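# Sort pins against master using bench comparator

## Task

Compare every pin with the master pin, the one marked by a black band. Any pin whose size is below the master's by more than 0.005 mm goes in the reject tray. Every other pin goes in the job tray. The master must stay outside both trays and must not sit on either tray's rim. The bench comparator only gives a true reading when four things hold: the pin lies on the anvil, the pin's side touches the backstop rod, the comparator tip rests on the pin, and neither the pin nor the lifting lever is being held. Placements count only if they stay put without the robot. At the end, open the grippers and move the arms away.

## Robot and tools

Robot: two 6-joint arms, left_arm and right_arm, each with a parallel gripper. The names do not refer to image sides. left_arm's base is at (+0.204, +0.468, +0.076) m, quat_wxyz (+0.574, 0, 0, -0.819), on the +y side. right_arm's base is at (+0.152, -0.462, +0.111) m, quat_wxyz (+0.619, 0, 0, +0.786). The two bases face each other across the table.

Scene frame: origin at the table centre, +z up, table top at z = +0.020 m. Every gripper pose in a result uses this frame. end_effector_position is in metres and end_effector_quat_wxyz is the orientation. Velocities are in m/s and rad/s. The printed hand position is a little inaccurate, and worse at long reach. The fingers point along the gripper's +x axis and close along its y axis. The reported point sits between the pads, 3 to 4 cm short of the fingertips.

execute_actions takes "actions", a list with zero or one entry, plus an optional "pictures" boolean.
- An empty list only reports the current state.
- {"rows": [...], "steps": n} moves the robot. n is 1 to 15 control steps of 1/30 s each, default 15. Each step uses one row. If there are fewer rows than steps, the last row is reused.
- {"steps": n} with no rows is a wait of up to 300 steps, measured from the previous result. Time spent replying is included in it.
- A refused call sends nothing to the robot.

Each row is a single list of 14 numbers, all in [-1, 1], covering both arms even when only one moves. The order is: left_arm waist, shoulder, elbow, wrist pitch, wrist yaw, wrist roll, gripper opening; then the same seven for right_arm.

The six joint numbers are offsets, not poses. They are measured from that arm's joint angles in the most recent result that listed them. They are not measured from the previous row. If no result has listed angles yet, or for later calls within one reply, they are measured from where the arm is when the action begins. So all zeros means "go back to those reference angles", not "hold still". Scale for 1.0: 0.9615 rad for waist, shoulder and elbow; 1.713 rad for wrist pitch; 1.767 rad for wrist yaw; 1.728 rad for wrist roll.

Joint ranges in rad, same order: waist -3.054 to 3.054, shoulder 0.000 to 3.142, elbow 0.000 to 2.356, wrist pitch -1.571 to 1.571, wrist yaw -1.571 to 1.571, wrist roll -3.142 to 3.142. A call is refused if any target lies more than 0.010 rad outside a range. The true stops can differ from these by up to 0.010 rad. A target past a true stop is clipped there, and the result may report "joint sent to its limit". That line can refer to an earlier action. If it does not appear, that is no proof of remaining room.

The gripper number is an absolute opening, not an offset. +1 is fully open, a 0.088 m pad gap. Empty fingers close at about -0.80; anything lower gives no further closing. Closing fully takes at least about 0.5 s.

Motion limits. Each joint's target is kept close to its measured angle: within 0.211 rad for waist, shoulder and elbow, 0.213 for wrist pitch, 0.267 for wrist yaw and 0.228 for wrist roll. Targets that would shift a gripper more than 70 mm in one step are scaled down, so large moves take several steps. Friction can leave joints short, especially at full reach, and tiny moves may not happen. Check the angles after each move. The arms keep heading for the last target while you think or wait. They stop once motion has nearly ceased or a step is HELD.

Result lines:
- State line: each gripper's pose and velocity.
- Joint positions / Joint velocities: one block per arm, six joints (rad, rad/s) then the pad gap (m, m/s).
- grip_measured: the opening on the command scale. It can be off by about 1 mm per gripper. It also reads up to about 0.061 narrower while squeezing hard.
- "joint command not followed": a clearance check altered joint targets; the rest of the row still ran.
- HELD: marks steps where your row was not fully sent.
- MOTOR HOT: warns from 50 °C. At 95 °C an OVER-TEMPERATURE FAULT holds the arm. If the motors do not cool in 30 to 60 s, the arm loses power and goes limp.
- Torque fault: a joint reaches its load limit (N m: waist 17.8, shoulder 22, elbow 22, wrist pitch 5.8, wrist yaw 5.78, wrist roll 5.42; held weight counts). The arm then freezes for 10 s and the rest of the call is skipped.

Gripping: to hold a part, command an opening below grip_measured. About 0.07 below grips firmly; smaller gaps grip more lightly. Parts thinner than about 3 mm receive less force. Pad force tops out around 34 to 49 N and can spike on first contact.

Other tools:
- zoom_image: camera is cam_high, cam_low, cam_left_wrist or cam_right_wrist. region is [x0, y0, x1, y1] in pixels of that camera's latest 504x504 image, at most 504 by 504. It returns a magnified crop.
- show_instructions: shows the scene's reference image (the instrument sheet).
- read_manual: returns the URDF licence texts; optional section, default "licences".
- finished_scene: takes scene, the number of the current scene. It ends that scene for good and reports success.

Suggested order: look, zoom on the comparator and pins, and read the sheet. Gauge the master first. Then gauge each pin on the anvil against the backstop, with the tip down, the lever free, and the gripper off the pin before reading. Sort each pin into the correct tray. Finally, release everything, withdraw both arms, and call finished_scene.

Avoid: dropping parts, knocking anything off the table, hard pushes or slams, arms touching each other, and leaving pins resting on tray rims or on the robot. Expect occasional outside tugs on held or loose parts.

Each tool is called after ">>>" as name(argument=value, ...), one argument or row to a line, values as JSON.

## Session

>>> execute_actions(
  actions=[],
)

Scene clock: 0.00 s of 9600.00 s.
left_arm: end_effector_position=(+0.2181, +0.0284, +0.2313) grip_measured=+0.997 end_effector_quat_wxyz=(+0.369, +0.094, -0.239, -0.893) end_effector_velocity=(+0.003, -0.002, -0.003) end_effector_angular_velocity=(+0.026, +0.013, +0.024) | right_arm: end_effector_position=(+0.1352, -0.3521, +0.2101) grip_measured=+0.987 end_effector_quat_wxyz=(+0.574, -0.425, +0.535, +0.451) end_effector_velocity=(-0.000, -0.005, -0.001) end_effector_angular_velocity=(-0.028, +0.002, -0.004)
Joint positions: left_arm=[0.693 1.978 0.868 1.128 1.135 0.503 0.088] | right_arm=[-0.042  0.855  0.671 -1.329  0.033  0.428  0.087]
Joint velocities: left_arm=[ 0.002 -0.002 -0.002 -0.022 -0.022 -0.007  0.   ] | right_arm=[ 0.002  0.002 -0.002 -0.022 -0.007  0.007 -0.   ]
Motor temperatures (°C, as the motors report them): left_arm=[17 28 25 19 19 19] | right_arm=[18 20 29 27 19 19]
Heat: left arm: hottest shoulder 28 °C (+0.0 °C/min); right arm: hottest elbow 29 °C (+0.0 °C/min).

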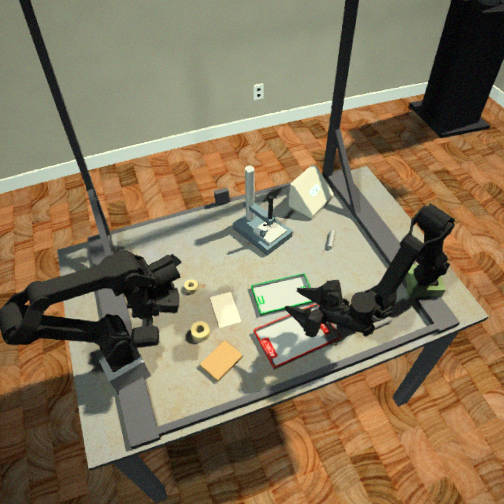

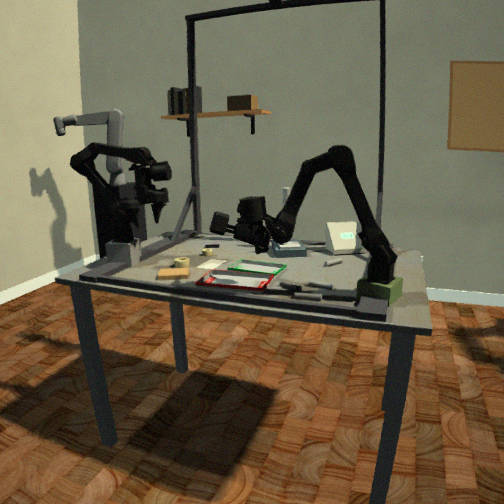

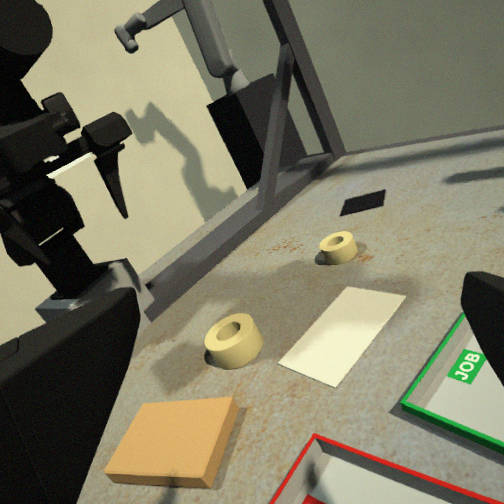

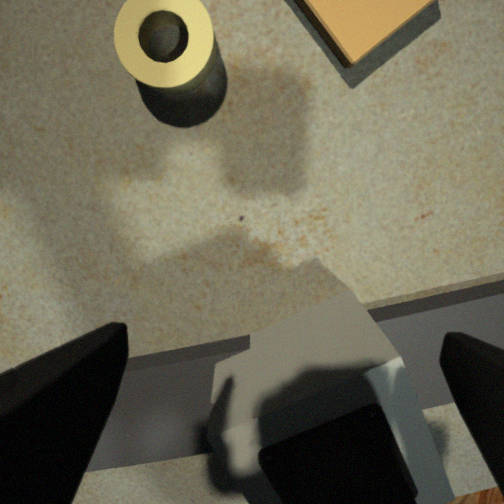

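>>> execute_actions(
  actions=[
    {"rows":[[0,-0.8,0,-0.5,-0.3,-1,1,0,0,0,0,0,0,1]],"steps":15},
  ],
  pictures=false,
)

>>> execute_actions(
  actions=[
    {"steps":30},
  ],
)

Scene clock: 6.20 s of 9600.00 s.
left_arm: end_effector_position=(+0.2482, +0.0919, +0.3972) grip_measured=+0.997 end_effector_quat_wxyz=(+0.586, -0.155, +0.219, -0.765) end_effector_velocity=(-0.019, +0.069, +0.071) end_effector_angular_velocity=(+0.524, +1.961, +0.091) | right_arm: end_effector_position=(+0.1352, -0.3521, +0.2101) grip_measured=+0.987 end_effector_quat_wxyz=(+0.574, -0.425, +0.535, +0.451) end_effector_velocity=(+0.002, -0.003, -0.002) end_effector_angular_velocity=(-0.011, -0.010, +0.004)
Joint positions: left_arm=[ 0.694  1.212  0.875  0.312  0.617 -0.529  0.088] | right_arm=[-0.042  0.855  0.671 -1.329  0.033  0.428  0.087]
Joint velocities: left_arm=[-0.002 -0.344  0.051 -0.374 -0.051 -2.044  0.   ] | right_arm=[-0.002 -0.002 -0.007 -0.007  0.007 -0.007  0.   ]
Motor temperatures (°C, as the motors report them): left_arm=[17 29 25 20 19 19] | right_arm=[18 20 30 26 19 19]
Heat: left arm: hottest shoulder 29 °C (+9.7 °C/min); right arm: hottest elbow 30 °C (+9.7 °C/min).
Steps of this call (steps 1 to 90: nothing new was sent; then 2.70 s passed at rest; steps 91 to 105: all 15 steps of this action). Readings (joint positions):
91: left_arm=[0.691 1.944 0.868 1.069 1.076 0.453] | right_arm=[-0.042 0.855 0.671 -1.329 0.033 0.428]
92: left_arm=[0.690 1.902 0.862 0.987 0.986 0.376] | right_arm=[-0.042 0.855 0.671 -1.329 0.033 0.428]
94: left_arm=[0.690 1.794 0.859 0.862 0.823 0.238] | right_arm=[-0.042 0.855 0.671 -1.329 0.033 0.428]
98: left_arm=[0.694 1.535 0.867 0.607 0.651 -0.040] | right_arm=[-0.042 0.855 0.671 -1.329 0.033 0.428]
105: the state above

Scene clock: 7.20 s of 9600.00 s.
left_arm: end_effector_position=(+0.2487, +0.0926, +0.3905) grip_measured=+0.997 end_effector_quat_wxyz=(+0.504, -0.341, +0.479, -0.633) end_effector_velocity=(+0.002, -0.000, -0.004) end_effector_angular_velocity=(+0.014, +0.010, +0.020) | right_arm: end_effector_position=(+0.1352, -0.3521, +0.2101) grip_measured=+0.987 end_effector_quat_wxyz=(+0.574, -0.425, +0.535, +0.451) end_effector_velocity=(-0.003, -0.003, -0.000) end_effector_angular_velocity=(-0.007, +0.020, +0.021)
Joint positions: left_arm=[ 0.694  1.209  0.874  0.273  0.611 -1.22   0.088] | right_arm=[-0.042  0.855  0.671 -1.329  0.033  0.428  0.087]
Joint velocities: left_arm=[-0.002 -0.002 -0.007 -0.007 -0.022 -0.007  0.   ] | right_arm=[-0.002 -0.007 -0.002 -0.007 -0.022 -0.022  0.   ]
Motor temperatures (°C, as the motors report them): left_arm=[17 29 25 20 19 19] | right_arm=[18 20 30 26 19 19]
Heat: left arm: hottest shoulder 29 °C (+8.3 °C/min); right arm: hottest elbow 30 °C (+8.3 °C/min).
Steps of this call (steps 1 to 30: the robot went on to your last target). Readings (joint positions):
1: left_arm=[0.694 1.205 0.876 0.301 0.615 -0.597] | right_arm=[-0.042 0.855 0.671 -1.329 0.033 0.428]
2: left_arm=[0.694 1.204 0.876 0.291 0.614 -0.666] | right_arm=[-0.042 0.855 0.671 -1.329 0.033 0.428]
4: left_arm=[0.694 1.207 0.875 0.277 0.611 -0.806] | right_arm=[-0.042 0.855 0.671 -1.329 0.033 0.428]
8: left_arm=[0.694 1.209 0.874 0.275 0.611 -1.079] | right_arm=[-0.042 0.855 0.671 -1.329 0.033 0.428]
30: the state above
All arms were judged still, so your last target was given up. Only a new action makes them travel on or press farther. Fingers that are still opening or closing keep moving.

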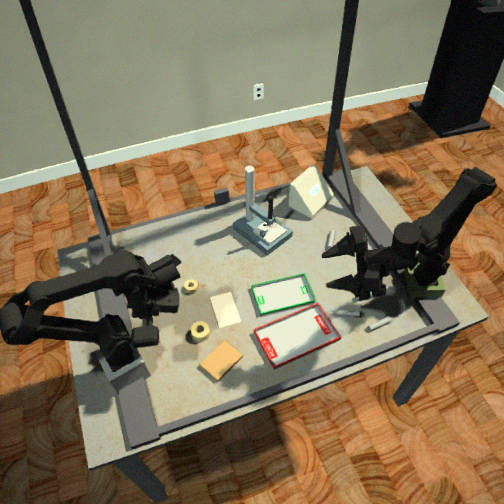

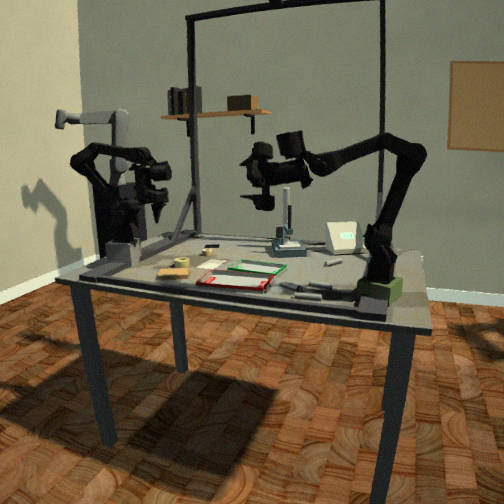

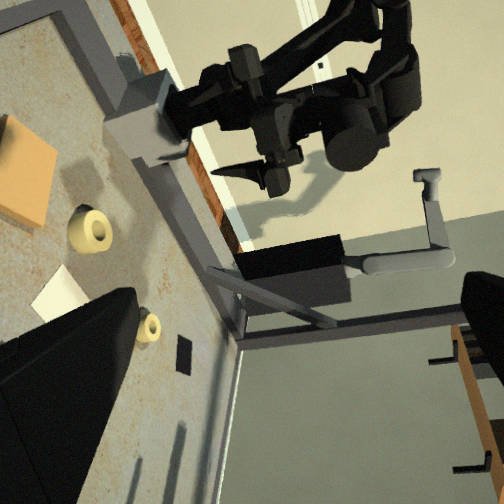

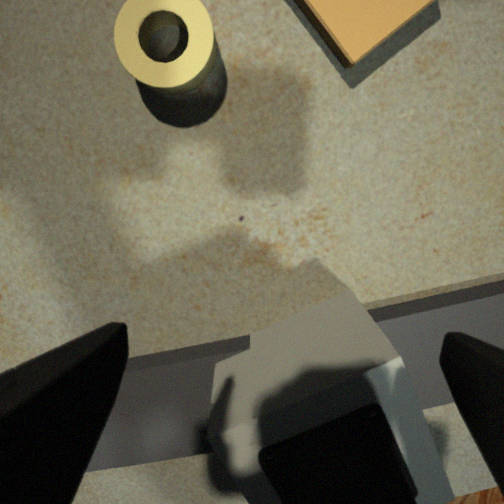

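>>> execute_actions(
  actions=[
    {"rows":[[-0.1,0,0.08,-0.6,-0.346,-1,1,0,0,0,0,0,0,1]],"steps":15},
  ],
  pictures=false,
)

>>> execute_actions(
  actions=[
    {"rows":[[0,0,0,0,0,-0.2,1,0,0,0,0,0,0,1]],"steps":15},
  ],
)

Scene clock: 11.57 s of 9600.00 s.
left_arm: end_effector_position=(+0.2807, +0.1705, +0.2433) grip_measured=+0.997 end_effector_quat_wxyz=(-0.551, +0.516, -0.650, -0.088) end_effector_velocity=(-0.043, +0.194, -0.145) end_effector_angular_velocity=(+0.814, +1.395, +1.670) | right_arm: end_effector_position=(+0.1352, -0.3521, +0.2101) grip_measured=+0.987 end_effector_quat_wxyz=(+0.574, -0.425, +0.535, +0.451) end_effector_velocity=(-0.001, -0.001, +0.001) end_effector_angular_velocity=(-0.004, +0.006, +0.005)
Joint positions: left_arm=[ 0.602  1.209  0.942 -0.673  0.009 -2.252  0.088] | right_arm=[-0.042  0.855  0.671 -1.329  0.033  0.428  0.087]
Joint velocities: left_arm=[-0.007 -0.002 -0.002 -1.121 -0.066 -2.029  0.   ] | right_arm=[-0.002 -0.002  0.002 -0.007 -0.007 -0.007 -0.   ]
Motor temperatures (°C, as the motors report them): left_arm=[17 29 26 21 19 19] | right_arm=[18 20 30 26 19 19]
Heat: left arm: hottest shoulder 29 °C (+5.2 °C/min); right arm: hottest elbow 30 °C (+5.2 °C/min).
Steps of this call (steps 1 to 90: nothing new was sent; then 0.87 s passed at rest; steps 91 to 105: all 15 steps of this action). Readings (joint positions):
91: left_arm=[0.680 1.209 0.887 0.225 0.544 -1.272] | right_arm=[-0.042 0.855 0.671 -1.329 0.033 0.428]
92: left_arm=[0.655 1.209 0.907 0.156 0.459 -1.346] | right_arm=[-0.042 0.855 0.671 -1.329 0.033 0.428]
94: left_arm=[0.617 1.209 0.931 0.029 0.301 -1.486] | right_arm=[-0.042 0.855 0.671 -1.329 0.033 0.428]
98: left_arm=[0.604 1.209 0.942 -0.233 0.067 -1.763] | right_arm=[-0.042 0.855 0.671 -1.329 0.033 0.428]
105: the state above

Scene clock: 12.07 s of 9600.00 s.
left_arm: end_effector_position=(+0.2807, +0.1706, +0.2430) grip_measured=+0.997 end_effector_quat_wxyz=(-0.456, +0.602, -0.625, -0.197) end_effector_velocity=(+0.002, -0.000, +0.001) end_effector_angular_velocity=(-0.009, +0.005, +0.025) | right_arm: end_effector_position=(+0.1352, -0.3521, +0.2101) grip_measured=+0.987 end_effector_quat_wxyz=(+0.574, -0.425, +0.535, +0.451) end_effector_velocity=(+0.001, -0.002, -0.000) end_effector_angular_velocity=(-0.006, -0.009, +0.014)
Joint positions: left_arm=[ 0.602  1.208  0.94  -0.671  0.009 -2.592  0.088] | right_arm=[-0.042  0.855  0.671 -1.329  0.033  0.428  0.087]
Joint velocities: left_arm=[ 0.002 -0.002 -0.002  0.007 -0.007 -0.022 -0.   ] | right_arm=[ 0.007 -0.002 -0.002 -0.007  0.007 -0.007 -0.   ]
Motor temperatures (°C, as the motors report them): left_arm=[17 29 26 21 19 19] | right_arm=[18 20 30 26 19 19]
Heat: left arm: hottest shoulder 29 °C (+5.0 °C/min); right arm: hottest elbow 30 °C (+5.0 °C/min).
Steps of this call (steps 1 to 15: all 15 steps of this action). Readings (joint positions):
1: left_arm=[0.602 1.209 0.940 -0.686 0.009 -2.322] | right_arm=[-0.042 0.855 0.671 -1.329 0.033 0.428]
2: left_arm=[0.602 1.209 0.940 -0.681 0.009 -2.392] | right_arm=[-0.042 0.855 0.671 -1.329 0.033 0.428]
4: left_arm=[0.602 1.208 0.940 -0.671 0.009 -2.502] | right_arm=[-0.042 0.855 0.671 -1.329 0.033 0.428]
8: left_arm=[0.602 1.208 0.940 -0.671 0.009 -2.574] | right_arm=[-0.042 0.855 0.671 -1.329 0.033 0.428]
15: the state above

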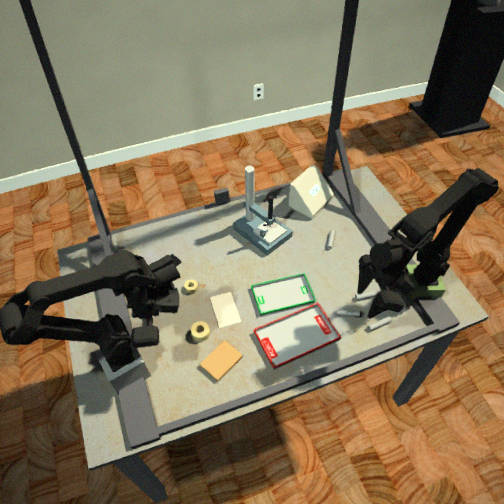

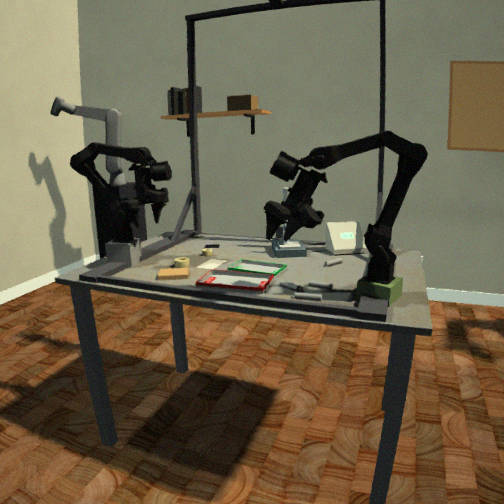

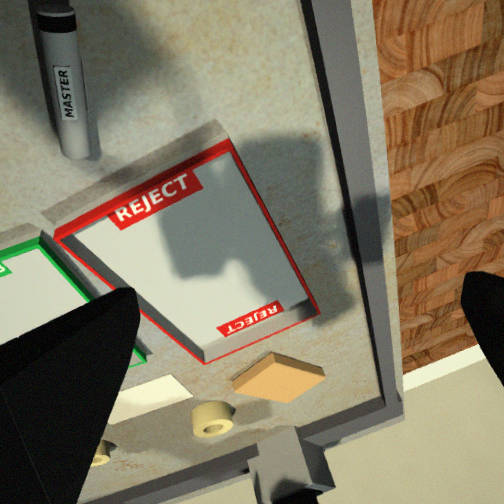

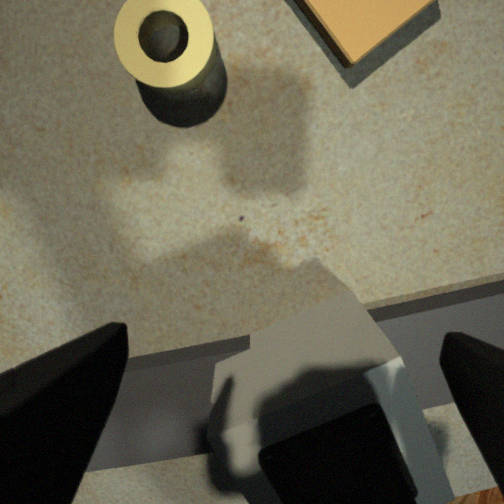

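>>> execute_actions(
  actions=[
    {"rows":[[0,0,0,-0.37,0,-0.3,1,0,0,0,0,0,0,1]],"steps":15},
  ],
  pictures=false,
)

>>> execute_actions(
  actions=[
    {"steps":8},
  ],
)

Scene clock: 20.07 s of 9600.00 s.
left_arm: end_effector_position=(+0.2489, +0.2927, +0.2020) grip_measured=+0.997 end_effector_quat_wxyz=(-0.438, +0.552, -0.449, -0.549) end_effector_velocity=(-0.003, +0.015, -0.000) end_effector_angular_velocity=(+0.066, +0.010, +0.049) | right_arm: end_effector_position=(+0.1352, -0.3521, +0.2101) grip_measured=+0.987 end_effector_quat_wxyz=(+0.574, -0.425, +0.535, +0.451) end_effector_velocity=(-0.000, -0.002, -0.001) end_effector_angular_velocity=(-0.009, +0.004, +0.020)
Joint positions: left_arm=[ 0.602  1.207  0.944 -1.295  0.009 -3.102  0.088] | right_arm=[-0.042  0.855  0.671 -1.329  0.033  0.428  0.087]
Joint velocities: left_arm=[-0.002 -0.002 -0.002 -0.066 -0.007 -0.051 -0.   ] | right_arm=[-0.002 -0.002 -0.002 -0.007 -0.007 -0.022  0.   ]
Motor temperatures (°C, as the motors report them): left_arm=[17 29 27 21 19 19] | right_arm=[18 20 31 26 19 19]
Heat: left arm: hottest shoulder 29 °C (+3.0 °C/min); right arm: hottest elbow 31 °C (+6.0 °C/min).
Steps of this call (steps 1 to 15: the robot went on to your last target; steps 16 to 90: nothing new was sent; then 4.50 s passed at rest; steps 91 to 105: all 15 steps of this action). Readings (joint positions):
91: left_arm=[0.602 1.208 0.944 -0.713 0.009 -2.654] | right_arm=[-0.042 0.855 0.671 -1.329 0.033 0.428]
92: left_arm=[0.602 1.208 0.947 -0.786 0.009 -2.727] | right_arm=[-0.042 0.855 0.671 -1.329 0.033 0.428]
94: left_arm=[0.602 1.206 0.947 -0.925 0.009 -2.866] | right_arm=[-0.042 0.855 0.671 -1.329 0.033 0.428]
98: left_arm=[0.602 1.207 0.946 -1.182 0.009 -3.054] | right_arm=[-0.042 0.855 0.671 -1.329 0.033 0.428]
105: the state above

Scene clock: 20.33 s of 9600.00 s.
left_arm: end_effector_position=(+0.2485, +0.2942, +0.2020) grip_measured=+0.997 end_effector_quat_wxyz=(-0.439, +0.551, -0.446, -0.552) end_effector_velocity=(+0.001, -0.002, +0.002) end_effector_angular_velocity=(-0.015, -0.011, +0.005) | right_arm: end_effector_position=(+0.1352, -0.3521, +0.2101) grip_measured=+0.987 end_effector_quat_wxyz=(+0.574, -0.425, +0.535, +0.451) end_effector_velocity=(-0.003, +0.001, -0.000) end_effector_angular_velocity=(+0.002, +0.022, +0.016)
Joint positions: left_arm=[ 0.602  1.207  0.944 -1.302  0.009 -3.105  0.088] | right_arm=[-0.042  0.855  0.671 -1.329  0.033  0.428  0.087]
Joint velocities: left_arm=[-0.002 -0.007  0.002  0.007 -0.007 -0.007  0.   ] | right_arm=[-0.007 -0.002 -0.002  0.007 -0.022 -0.022 -0.   ]
Motor temperatures (°C, as the motors report them): left_arm=[17 29 27 21 19 19] | right_arm=[18 20 31 26 19 19]
Heat: left arm: hottest shoulder 29 °C (+3.0 °C/min); right arm: hottest elbow 31 °C (+5.9 °C/min).
Steps of this call (steps 1 to 8: the robot went on to your last target). Readings (joint positions):
1: left_arm=[0.602 1.207 0.944 -1.297 0.009 -3.103] | right_arm=[-0.042 0.855 0.671 -1.329 0.033 0.428]
2: left_arm=[0.602 1.207 0.944 -1.299 0.009 -3.103] | right_arm=[-0.042 0.855 0.671 -1.329 0.033 0.428]
4: left_arm=[0.602 1.207 0.944 -1.301 0.009 -3.104] | right_arm=[-0.042 0.855 0.671 -1.329 0.033 0.428]
8: the state above

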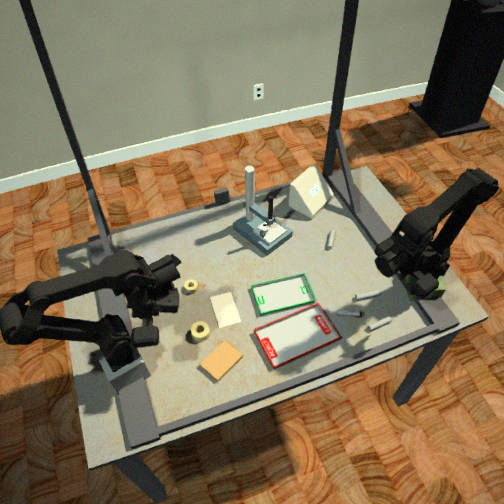

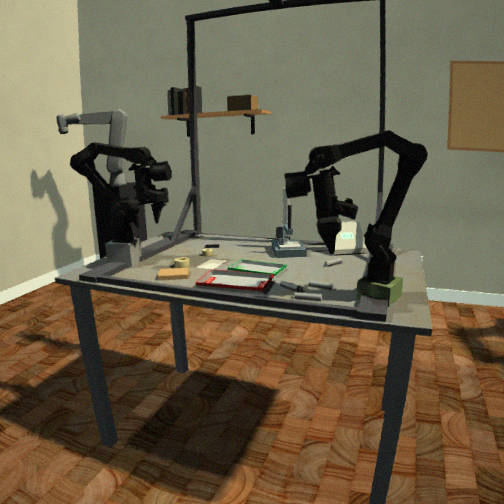

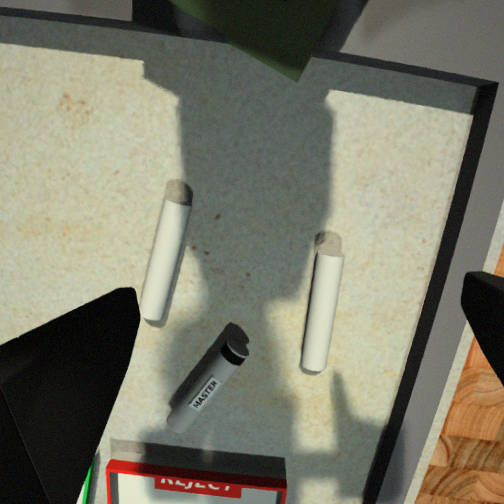

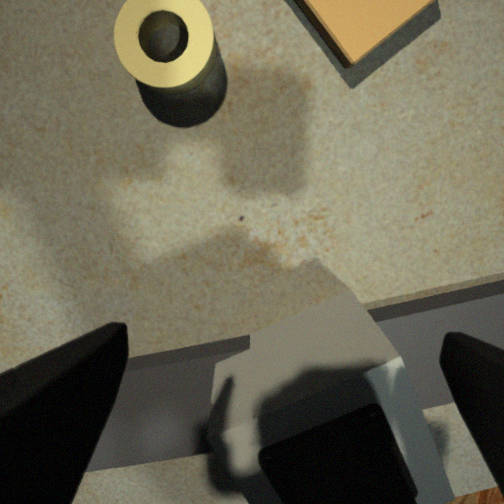

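>>> execute_actions(
  actions=[
    {"rows":[[-0.255,-0.233,-0.526,0.378,0,0,0,0,0,0,0,0,0,1]],"steps":15},
  ],
  pictures=false,
)

>>> execute_actions(
  actions=[
    {"steps":15},
  ],
)

Scene clock: 46.97 s of 9600.00 s.
left_arm: end_effector_position=(+0.2055, +0.2732, +0.1230) grip_measured=+0.006 end_effector_quat_wxyz=(-0.405, +0.577, -0.590, -0.393) end_effector_velocity=(+0.002, -0.004, -0.004) end_effector_angular_velocity=(-0.041, -0.018, +0.007) | right_arm: end_effector_position=(+0.1352, -0.3521, +0.2101) grip_measured=+0.987 end_effector_quat_wxyz=(+0.574, -0.425, +0.535, +0.451) end_effector_velocity=(+0.002, -0.003, -0.001) end_effector_angular_velocity=(-0.006, -0.009, -0.000)
Joint positions: left_arm=[ 0.361  0.988  0.453 -0.665  0.011 -3.105  0.039] | right_arm=[-0.042  0.855  0.671 -1.329  0.033  0.428  0.087]
Joint velocities: left_arm=[-0.007 -0.012 -0.037  0.066 -0.022 -0.007 -0.003] | right_arm=[-0.007 -0.007 -0.007 -0.007  0.007 -0.007  0.   ]
Motor temperatures (°C, as the motors report them): left_arm=[17 28 27 20 19 19] | right_arm=[18 20 32 26 19 19]
Heat: left arm: hottest shoulder 28 °C (+0.0 °C/min); right arm: hottest elbow 32 °C (+3.8 °C/min).
Steps of this call (steps 1 to 15: the robot went on to your last target; steps 16 to 90: nothing new was sent; then 23.13 s passed at rest; steps 91 to 105: all 15 steps of this action). Readings (joint positions):
91: left_arm=[0.567 1.170 0.905 -1.241 -0.002 -3.105] | right_arm=[-0.042 0.855 0.671 -1.329 0.033 0.428]
92: left_arm=[0.499 1.115 0.844 -1.157 0.002 -3.105] | right_arm=[-0.042 0.855 0.671 -1.329 0.033 0.428]
94: left_arm=[0.409 1.025 0.722 -1.052 0.011 -3.105] | right_arm=[-0.042 0.855 0.671 -1.329 0.033 0.428]
98: left_arm=[0.368 0.995 0.505 -0.798 0.011 -3.105] | right_arm=[-0.042 0.855 0.671 -1.329 0.033 0.428]
105: the state above

Scene clock: 47.47 s of 9600.00 s.
left_arm: end_effector_position=(+0.2054, +0.2728, +0.1223) grip_measured=+0.002 end_effector_quat_wxyz=(-0.404, +0.578, -0.591, -0.392) end_effector_velocity=(+0.001, +0.008, -0.003) end_effector_angular_velocity=(+0.037, -0.004, +0.007) | right_arm: end_effector_position=(+0.1352, -0.3521, +0.2101) grip_measured=+0.987 end_effector_quat_wxyz=(+0.574, -0.425, +0.535, +0.451) end_effector_velocity=(+0.002, -0.002, -0.000) end_effector_angular_velocity=(-0.001, -0.009, +0.019)
Joint positions: left_arm=[ 0.36   0.988  0.449 -0.658  0.011 -3.105  0.039] | right_arm=[-0.042  0.855  0.671 -1.329  0.033  0.428  0.087]
Joint velocities: left_arm=[-0.002 -0.002 -0.002 -0.037 -0.007 -0.007 -0.   ] | right_arm=[-0.002 -0.007 -0.002 -0.007  0.007 -0.022  0.   ]
Motor temperatures (°C, as the motors report them): left_arm=[17 28 27 20 19 19] | right_arm=[18 20 32 26 19 19]
Heat: left arm: hottest shoulder 28 °C (+0.0 °C/min); right arm: hottest elbow 32 °C (+3.8 °C/min).
Steps of this call (steps 1 to 15: the robot went on to your last target). Readings (joint positions):
1: left_arm=[0.361 0.988 0.452 -0.663 0.011 -3.105] | right_arm=[-0.042 0.855 0.671 -1.329 0.033 0.428]
2: left_arm=[0.361 0.988 0.451 -0.662 0.011 -3.105] | right_arm=[-0.042 0.855 0.671 -1.329 0.033 0.428]
4: left_arm=[0.360 0.988 0.449 -0.660 0.011 -3.105] | right_arm=[-0.042 0.855 0.671 -1.329 0.033 0.428]
8: left_arm=[0.360 0.988 0.449 -0.658 0.011 -3.105] | right_arm=[-0.042 0.855 0.671 -1.329 0.033 0.428]
15: the state above
All arms were judged still, so your last target was given up. Only a new action makes them travel on or press farther. Fingers that are still opening or closing keep moving.

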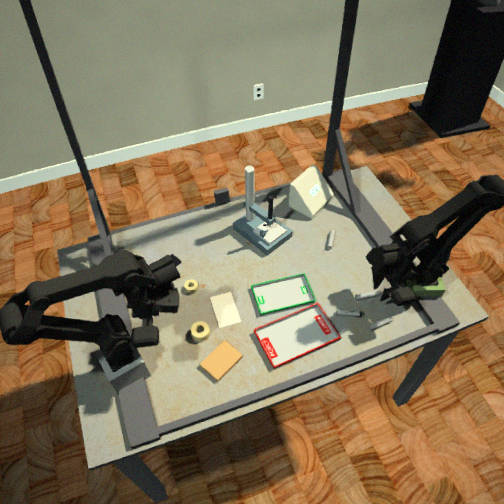

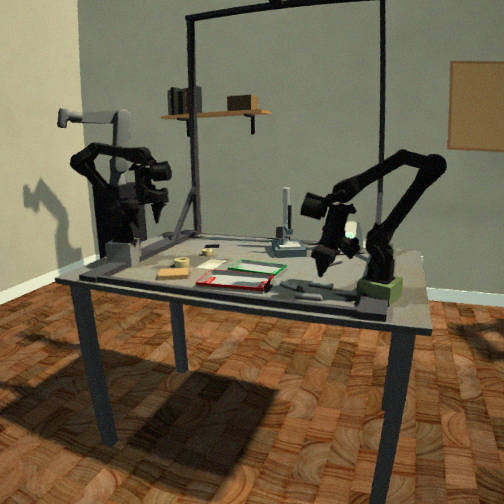

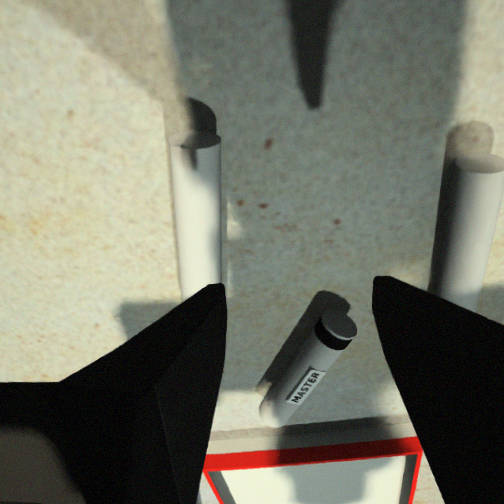

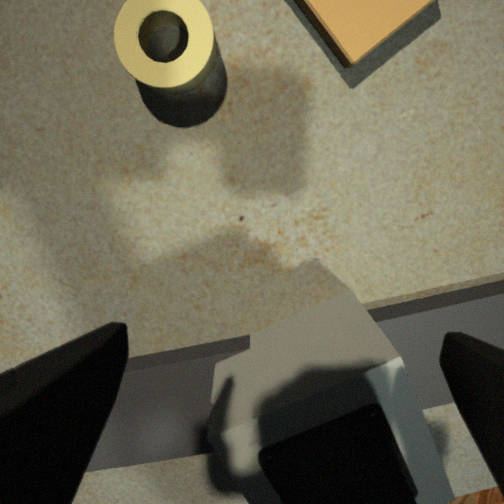

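>>> execute_actions(
  actions=[
    {"rows":[[-0.14,0.03,-0.03,0.03,0,0,0,0,0,0,0,0,0,1]],"steps":15},
  ],
)

Scene clock: 52.50 s of 9600.00 s.
left_arm: end_effector_position=(+0.1799, +0.2716, +0.1155) grip_measured=+0.002 end_effector_quat_wxyz=(-0.428, +0.539, -0.627, -0.364) end_effector_velocity=(-0.000, +0.002, -0.001) end_effector_angular_velocity=(+0.007, -0.005, +0.002) | right_arm: end_effector_position=(+0.1352, -0.3521, +0.2101) grip_measured=+0.987 end_effector_quat_wxyz=(+0.574, -0.425, +0.535, +0.451) end_effector_velocity=(+0.000, -0.005, -0.001) end_effector_angular_velocity=(-0.023, +0.002, +0.005)
Joint positions: left_arm=[ 0.229  1.012  0.429 -0.61   0.009 -3.105  0.039] | right_arm=[-0.042  0.855  0.671 -1.329  0.033  0.428  0.087]
Joint velocities: left_arm=[-0.007 -0.002 -0.002 -0.007 -0.007 -0.007  0.   ] | right_arm=[-0.002 -0.002 -0.002 -0.022 -0.007 -0.007 -0.   ]
Motor temperatures (°C, as the motors report them): left_arm=[17 28 27 20 19 19] | right_arm=[18 20 32 26 19 19]
Heat: left arm: hottest shoulder 28 °C (+0.0 °C/min); right arm: hottest elbow 32 °C (+3.4 °C/min).
Steps of this call (steps 1 to 90: nothing new was sent; then 1.53 s passed at rest; steps 91 to 105: all 15 steps of this action). Readings (joint positions):
91: left_arm=[0.339 0.991 0.445 -0.647 0.004 -3.105] | right_arm=[-0.042 0.855 0.671 -1.329 0.033 0.428]
92: left_arm=[0.300 0.996 0.441 -0.630 0.006 -3.105] | right_arm=[-0.042 0.855 0.671 -1.329 0.033 0.428]
94: left_arm=[0.255 1.007 0.435 -0.620 0.009 -3.105] | right_arm=[-0.042 0.855 0.671 -1.329 0.033 0.428]
98: left_arm=[0.233 1.012 0.429 -0.612 0.009 -3.105] | right_arm=[-0.042 0.855 0.671 -1.329 0.033 0.428]
105: the state above

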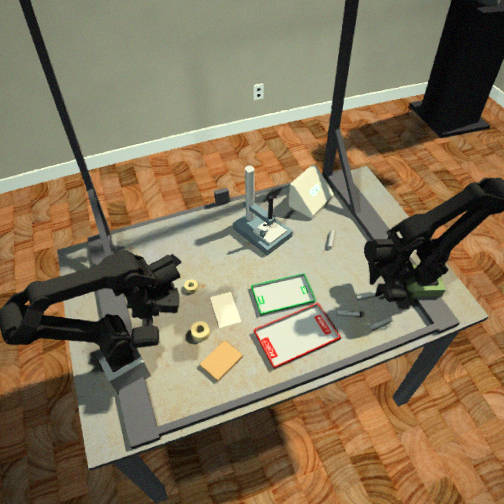

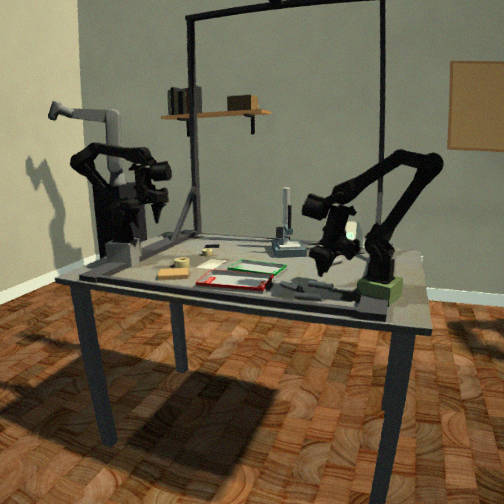

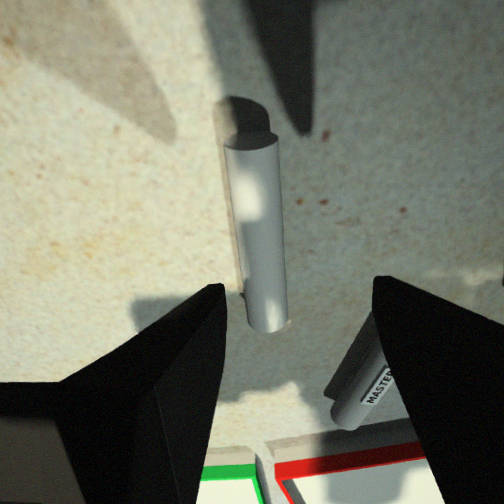

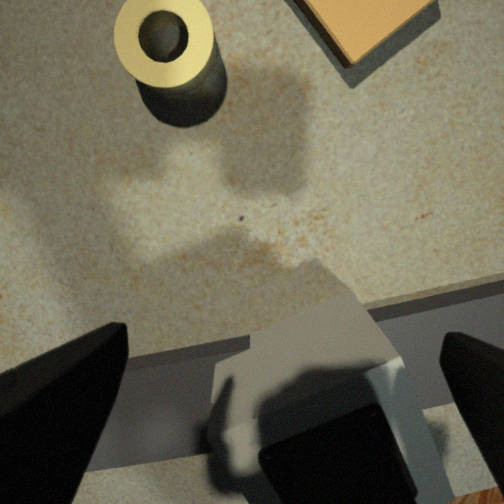

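>>> execute_actions(
  actions=[
    {"rows":[[-0.045,-0.24,-0.055,-0.11,0,0,0,0,0,0,0,0,0,1]],"steps":15},
  ],
  pictures=false,
)

>>> execute_actions(
  actions=[
    {"rows":[[0,0.07,-0.11,0.1,0,0,0,0,0,0,0,0,0,1]],"steps":15},
  ],
)

Scene clock: 60.07 s of 9600.00 s.
left_arm: end_effector_position=(+0.1767, +0.2972, +0.1298) grip_measured=+0.002 end_effector_quat_wxyz=(-0.418, +0.539, -0.645, -0.343) end_effector_velocity=(+0.001, +0.004, -0.002) end_effector_angular_velocity=(+0.017, -0.000, +0.021) | right_arm: end_effector_position=(+0.1352, -0.3521, +0.2101) grip_measured=+0.987 end_effector_quat_wxyz=(+0.574, -0.425, +0.535, +0.451) end_effector_velocity=(-0.000, -0.002, -0.000) end_effector_angular_velocity=(-0.004, +0.005, +0.020)
Joint positions: left_arm=[ 0.19   0.786  0.396 -0.753  0.004 -3.114  0.039] | right_arm=[-0.042  0.855  0.671 -1.329  0.033  0.428  0.087]
Joint velocities: left_arm=[-0.002 -0.007 -0.002 -0.022 -0.007 -0.022 -0.   ] | right_arm=[-0.002 -0.007 -0.002 -0.007 -0.007 -0.022 -0.   ]
Motor temperatures (°C, as the motors report them): left_arm=[17 27 27 20 19 19] | right_arm=[18 20 32 25 19 19]
Heat: left arm: hottest shoulder 27 °C (-1.0 °C/min); right arm: hottest elbow 32 °C (+3.0 °C/min).
Steps of this call (steps 1 to 15: the robot went on to your last target; steps 16 to 90: nothing new was sent; then 4.07 s passed at rest; steps 91 to 105: all 15 steps of this action). Readings (joint positions):
91: left_arm=[0.223 0.981 0.424 -0.633 0.009 -3.105] | right_arm=[-0.042 0.855 0.671 -1.329 0.033 0.428]
92: left_arm=[0.211 0.926 0.415 -0.697 0.009 -3.105] | right_arm=[-0.042 0.855 0.671 -1.329 0.033 0.428]
94: left_arm=[0.197 0.832 0.397 -0.748 0.008 -3.110] | right_arm=[-0.042 0.855 0.671 -1.329 0.033 0.428]
98: left_arm=[0.191 0.792 0.396 -0.752 0.007 -3.111] | right_arm=[-0.042 0.855 0.671 -1.329 0.033 0.428]
105: the state above

Scene clock: 60.57 s of 9600.00 s.
left_arm: end_effector_position=(+0.1760, +0.2929, +0.1024) grip_measured=+0.002 end_effector_quat_wxyz=(-0.416, +0.540, -0.647, -0.341) end_effector_velocity=(-0.001, +0.002, -0.001) end_effector_angular_velocity=(+0.010, +0.015, +0.014) | right_arm: end_effector_position=(+0.1352, -0.3521, +0.2101) grip_measured=+0.987 end_effector_quat_wxyz=(+0.574, -0.425, +0.535, +0.451) end_effector_velocity=(-0.003, -0.003, -0.001) end_effector_angular_velocity=(-0.012, +0.020, +0.006)
Joint positions: left_arm=[ 0.19   0.85   0.299 -0.585  0.004 -3.114  0.039] | right_arm=[-0.042  0.855  0.671 -1.329  0.033  0.428  0.087]
Joint velocities: left_arm=[-0.002 -0.002 -0.002 -0.007  0.007 -0.022 -0.   ] | right_arm=[-0.002 -0.002 -0.002 -0.007 -0.022 -0.007 -0.   ]
Motor temperatures (°C, as the motors report them): left_arm=[17 27 27 20 19 19] | right_arm=[18 20 32 25 19 19]
Heat: left arm: hottest shoulder 27 °C (-1.0 °C/min); right arm: hottest elbow 32 °C (+3.0 °C/min).
Steps of this call (steps 1 to 15: all 15 steps of this action). Readings (joint positions):
1: left_arm=[0.190 0.796 0.382 -0.733 0.004 -3.114] | right_arm=[-0.042 0.855 0.671 -1.329 0.033 0.428]
2: left_arm=[0.190 0.809 0.359 -0.679 0.004 -3.114] | right_arm=[-0.042 0.855 0.671 -1.329 0.033 0.428]
4: left_arm=[0.190 0.838 0.319 -0.636 0.004 -3.114] | right_arm=[-0.042 0.855 0.671 -1.329 0.033 0.428]
8: left_arm=[0.190 0.849 0.299 -0.594 0.004 -3.114] | right_arm=[-0.042 0.855 0.671 -1.329 0.033 0.428]
15: the state above

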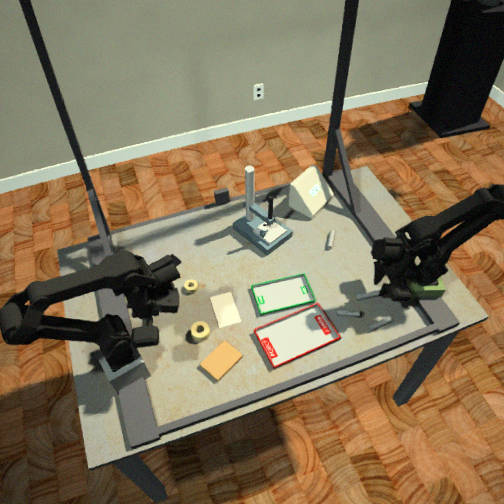

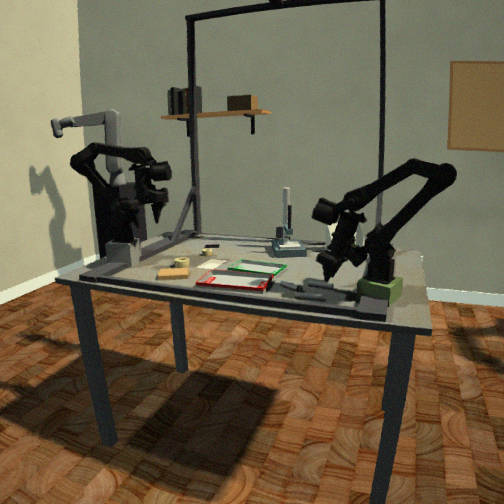

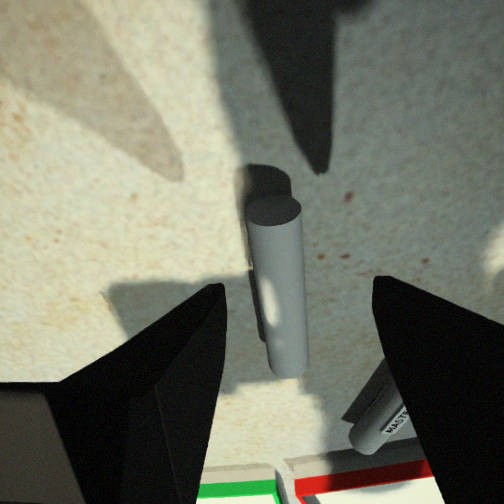

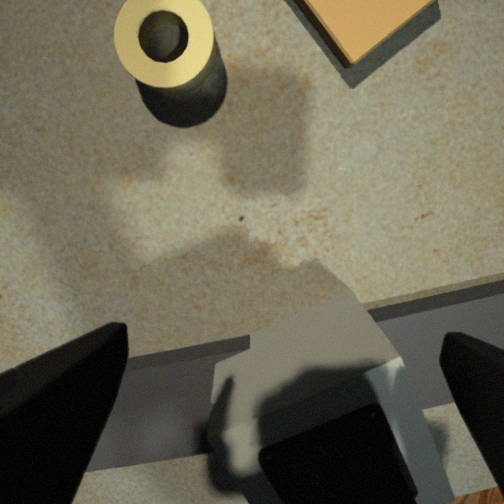

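>>> execute_actions(
  actions=[
    {"rows":[[-0.015,0.02,-0.06,0.025,0,0,0,0,0,0,0,0,0,1],[-0.02,0.04,-0.118,0.052,0,0,0,0,0,0,0,0,0,1]],"steps":15},
  ],
)

Scene clock: 67.20 s of 9600.00 s.
left_arm: end_effector_position=(+0.1745, +0.3015, +0.0783) grip_measured=+0.002 end_effector_quat_wxyz=(-0.425, +0.531, -0.648, -0.343) end_effector_velocity=(+0.001, +0.002, -0.001) end_effector_angular_velocity=(+0.006, -0.011, -0.006) | right_arm: end_effector_position=(+0.1352, -0.3521, +0.2101) grip_measured=+0.987 end_effector_quat_wxyz=(+0.574, -0.425, +0.535, +0.451) end_effector_velocity=(+0.000, -0.002, -0.001) end_effector_angular_velocity=(-0.009, +0.004, +0.015)
Joint positions: left_arm=[ 0.173  0.882  0.212 -0.486  0.005 -3.114  0.039] | right_arm=[-0.042  0.855  0.671 -1.329  0.033  0.428  0.087]
Joint velocities: left_arm=[-0.002 -0.002 -0.002 -0.007 -0.007  0.007  0.   ] | right_arm=[-0.007 -0.002 -0.002 -0.007 -0.007 -0.022 -0.   ]
Motor temperatures (°C, as the motors report them): left_arm=[17 27 27 20 19 19] | right_arm=[18 20 32 25 19 19]
Heat: left arm: hottest shoulder 27 °C (-2.0 °C/min); right arm: hottest elbow 32 °C (+2.0 °C/min).
ARM HIT: the left arm struck its own base hard. The hit stopped nothing, but it can cost score.
Steps of this call (steps 1 to 15: the robot went on to your last target; steps 16 to 90: nothing new was sent; then 3.13 s passed at rest; steps 91 to 105: all 15 steps of this action). Readings (joint positions):
91: left_arm=[0.188 0.853 0.291 -0.573 0.004 -3.114] | right_arm=[-0.042 0.855 0.671 -1.329 0.033 0.428]
92: left_arm=[0.184 0.859 0.272 -0.543 0.004 -3.114] | right_arm=[-0.042 0.855 0.671 -1.329 0.033 0.428]
94: left_arm=[0.178 0.874 0.231 -0.510 0.005 -3.114] | right_arm=[-0.042 0.855 0.671 -1.329 0.033 0.428]
98: left_arm=[0.174 0.881 0.215 -0.491 0.005 -3.114] | right_arm=[-0.042 0.855 0.671 -1.329 0.033 0.428]
105: the state above

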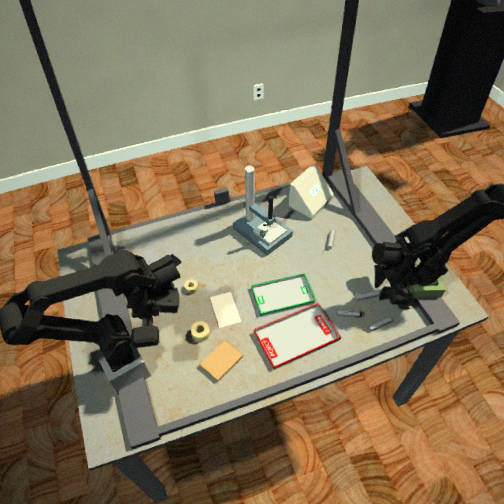

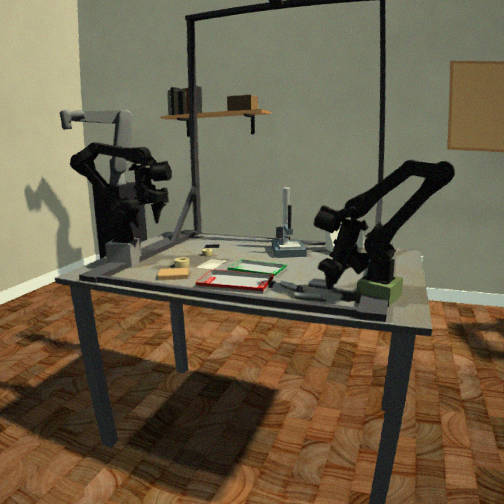

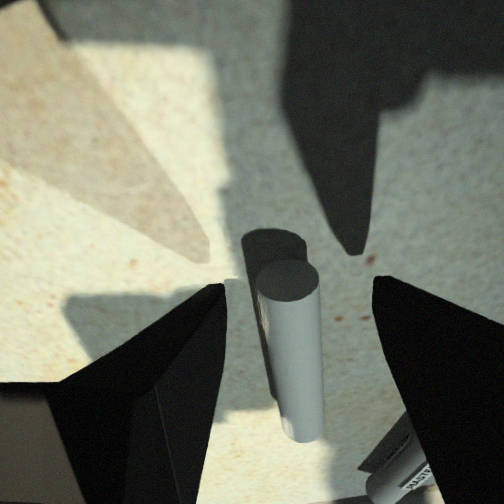

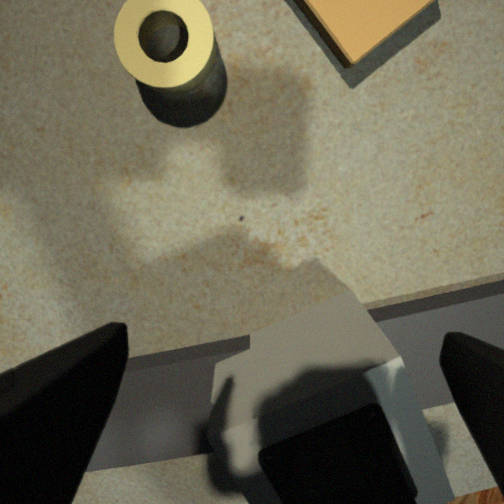

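>>> execute_actions(
  actions=[
    {"rows":[[0,0.04,0.04,0,0,0,0,0,0,0,0,0,0,1],[0,0.1,0.08,0.02,0,0,0,0,0,0,0,0,0,1],[0,0.15,0.085,0.03,0,0,0,0,0,0,0,0,0,1]],"steps":15},
  ],
)

Scene clock: 73.93 s of 9600.00 s.
left_arm: end_effector_position=(+0.1712, +0.2830, +0.0831) grip_measured=+0.002 end_effector_quat_wxyz=(-0.431, +0.528, -0.644, -0.348) end_effector_velocity=(+0.003, +0.002, -0.002) end_effector_angular_velocity=(+0.009, -0.019, +0.013) | right_arm: end_effector_position=(+0.1352, -0.3521, +0.2101) grip_measured=+0.987 end_effector_quat_wxyz=(+0.574, -0.425, +0.535, +0.451) end_effector_velocity=(-0.000, -0.002, -0.001) end_effector_angular_velocity=(-0.009, +0.005, +0.005)
Joint positions: left_arm=[ 0.173  1.022  0.286 -0.438  0.005 -3.114  0.039] | right_arm=[-0.042  0.855  0.671 -1.329  0.033  0.428  0.087]
Joint velocities: left_arm=[-0.002  0.002 -0.002 -0.007 -0.022 -0.007  0.   ] | right_arm=[-0.002 -0.002 -0.002 -0.007 -0.007 -0.007 -0.   ]
Motor temperatures (°C, as the motors report them): left_arm=[17 27 27 20 19 19] | right_arm=[18 20 32 25 19 19]
Heat: left arm: hottest shoulder 27 °C (-2.0 °C/min); right arm: hottest elbow 32 °C (+2.0 °C/min).
Steps of this call (steps 1 to 15: the robot went on to your last target; steps 16 to 90: nothing new was sent; then 3.23 s passed at rest; steps 91 to 105: all 15 steps of this action). Readings (joint positions):
91: left_arm=[0.173 0.888 0.218 -0.487 0.005 -3.114] | right_arm=[-0.042 0.855 0.671 -1.329 0.033 0.428]
92: left_arm=[0.173 0.908 0.229 -0.488 0.005 -3.114] | right_arm=[-0.042 0.855 0.671 -1.329 0.033 0.428]
94: left_arm=[0.173 0.972 0.255 -0.459 0.005 -3.114] | right_arm=[-0.042 0.855 0.671 -1.329 0.033 0.428]
98: left_arm=[0.173 1.014 0.284 -0.441 0.005 -3.114] | right_arm=[-0.042 0.855 0.671 -1.329 0.033 0.428]
105: the state above

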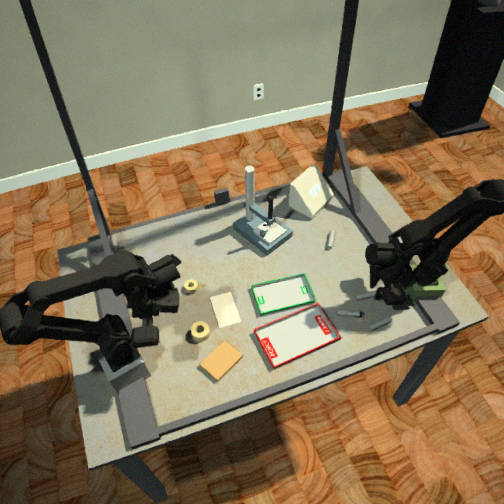

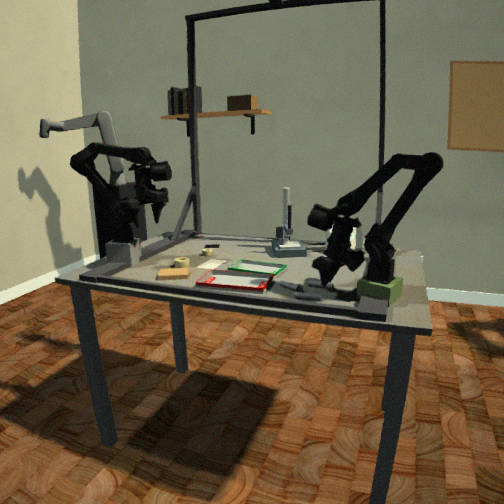

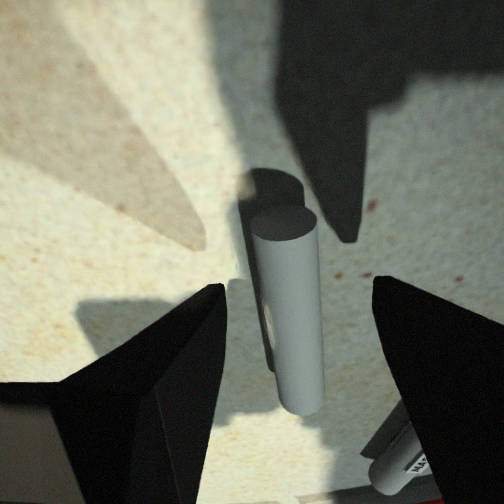

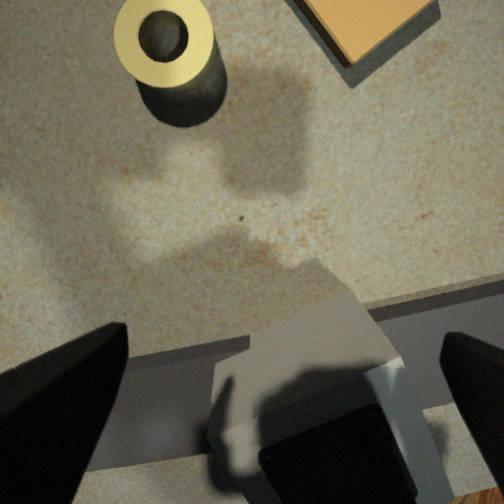

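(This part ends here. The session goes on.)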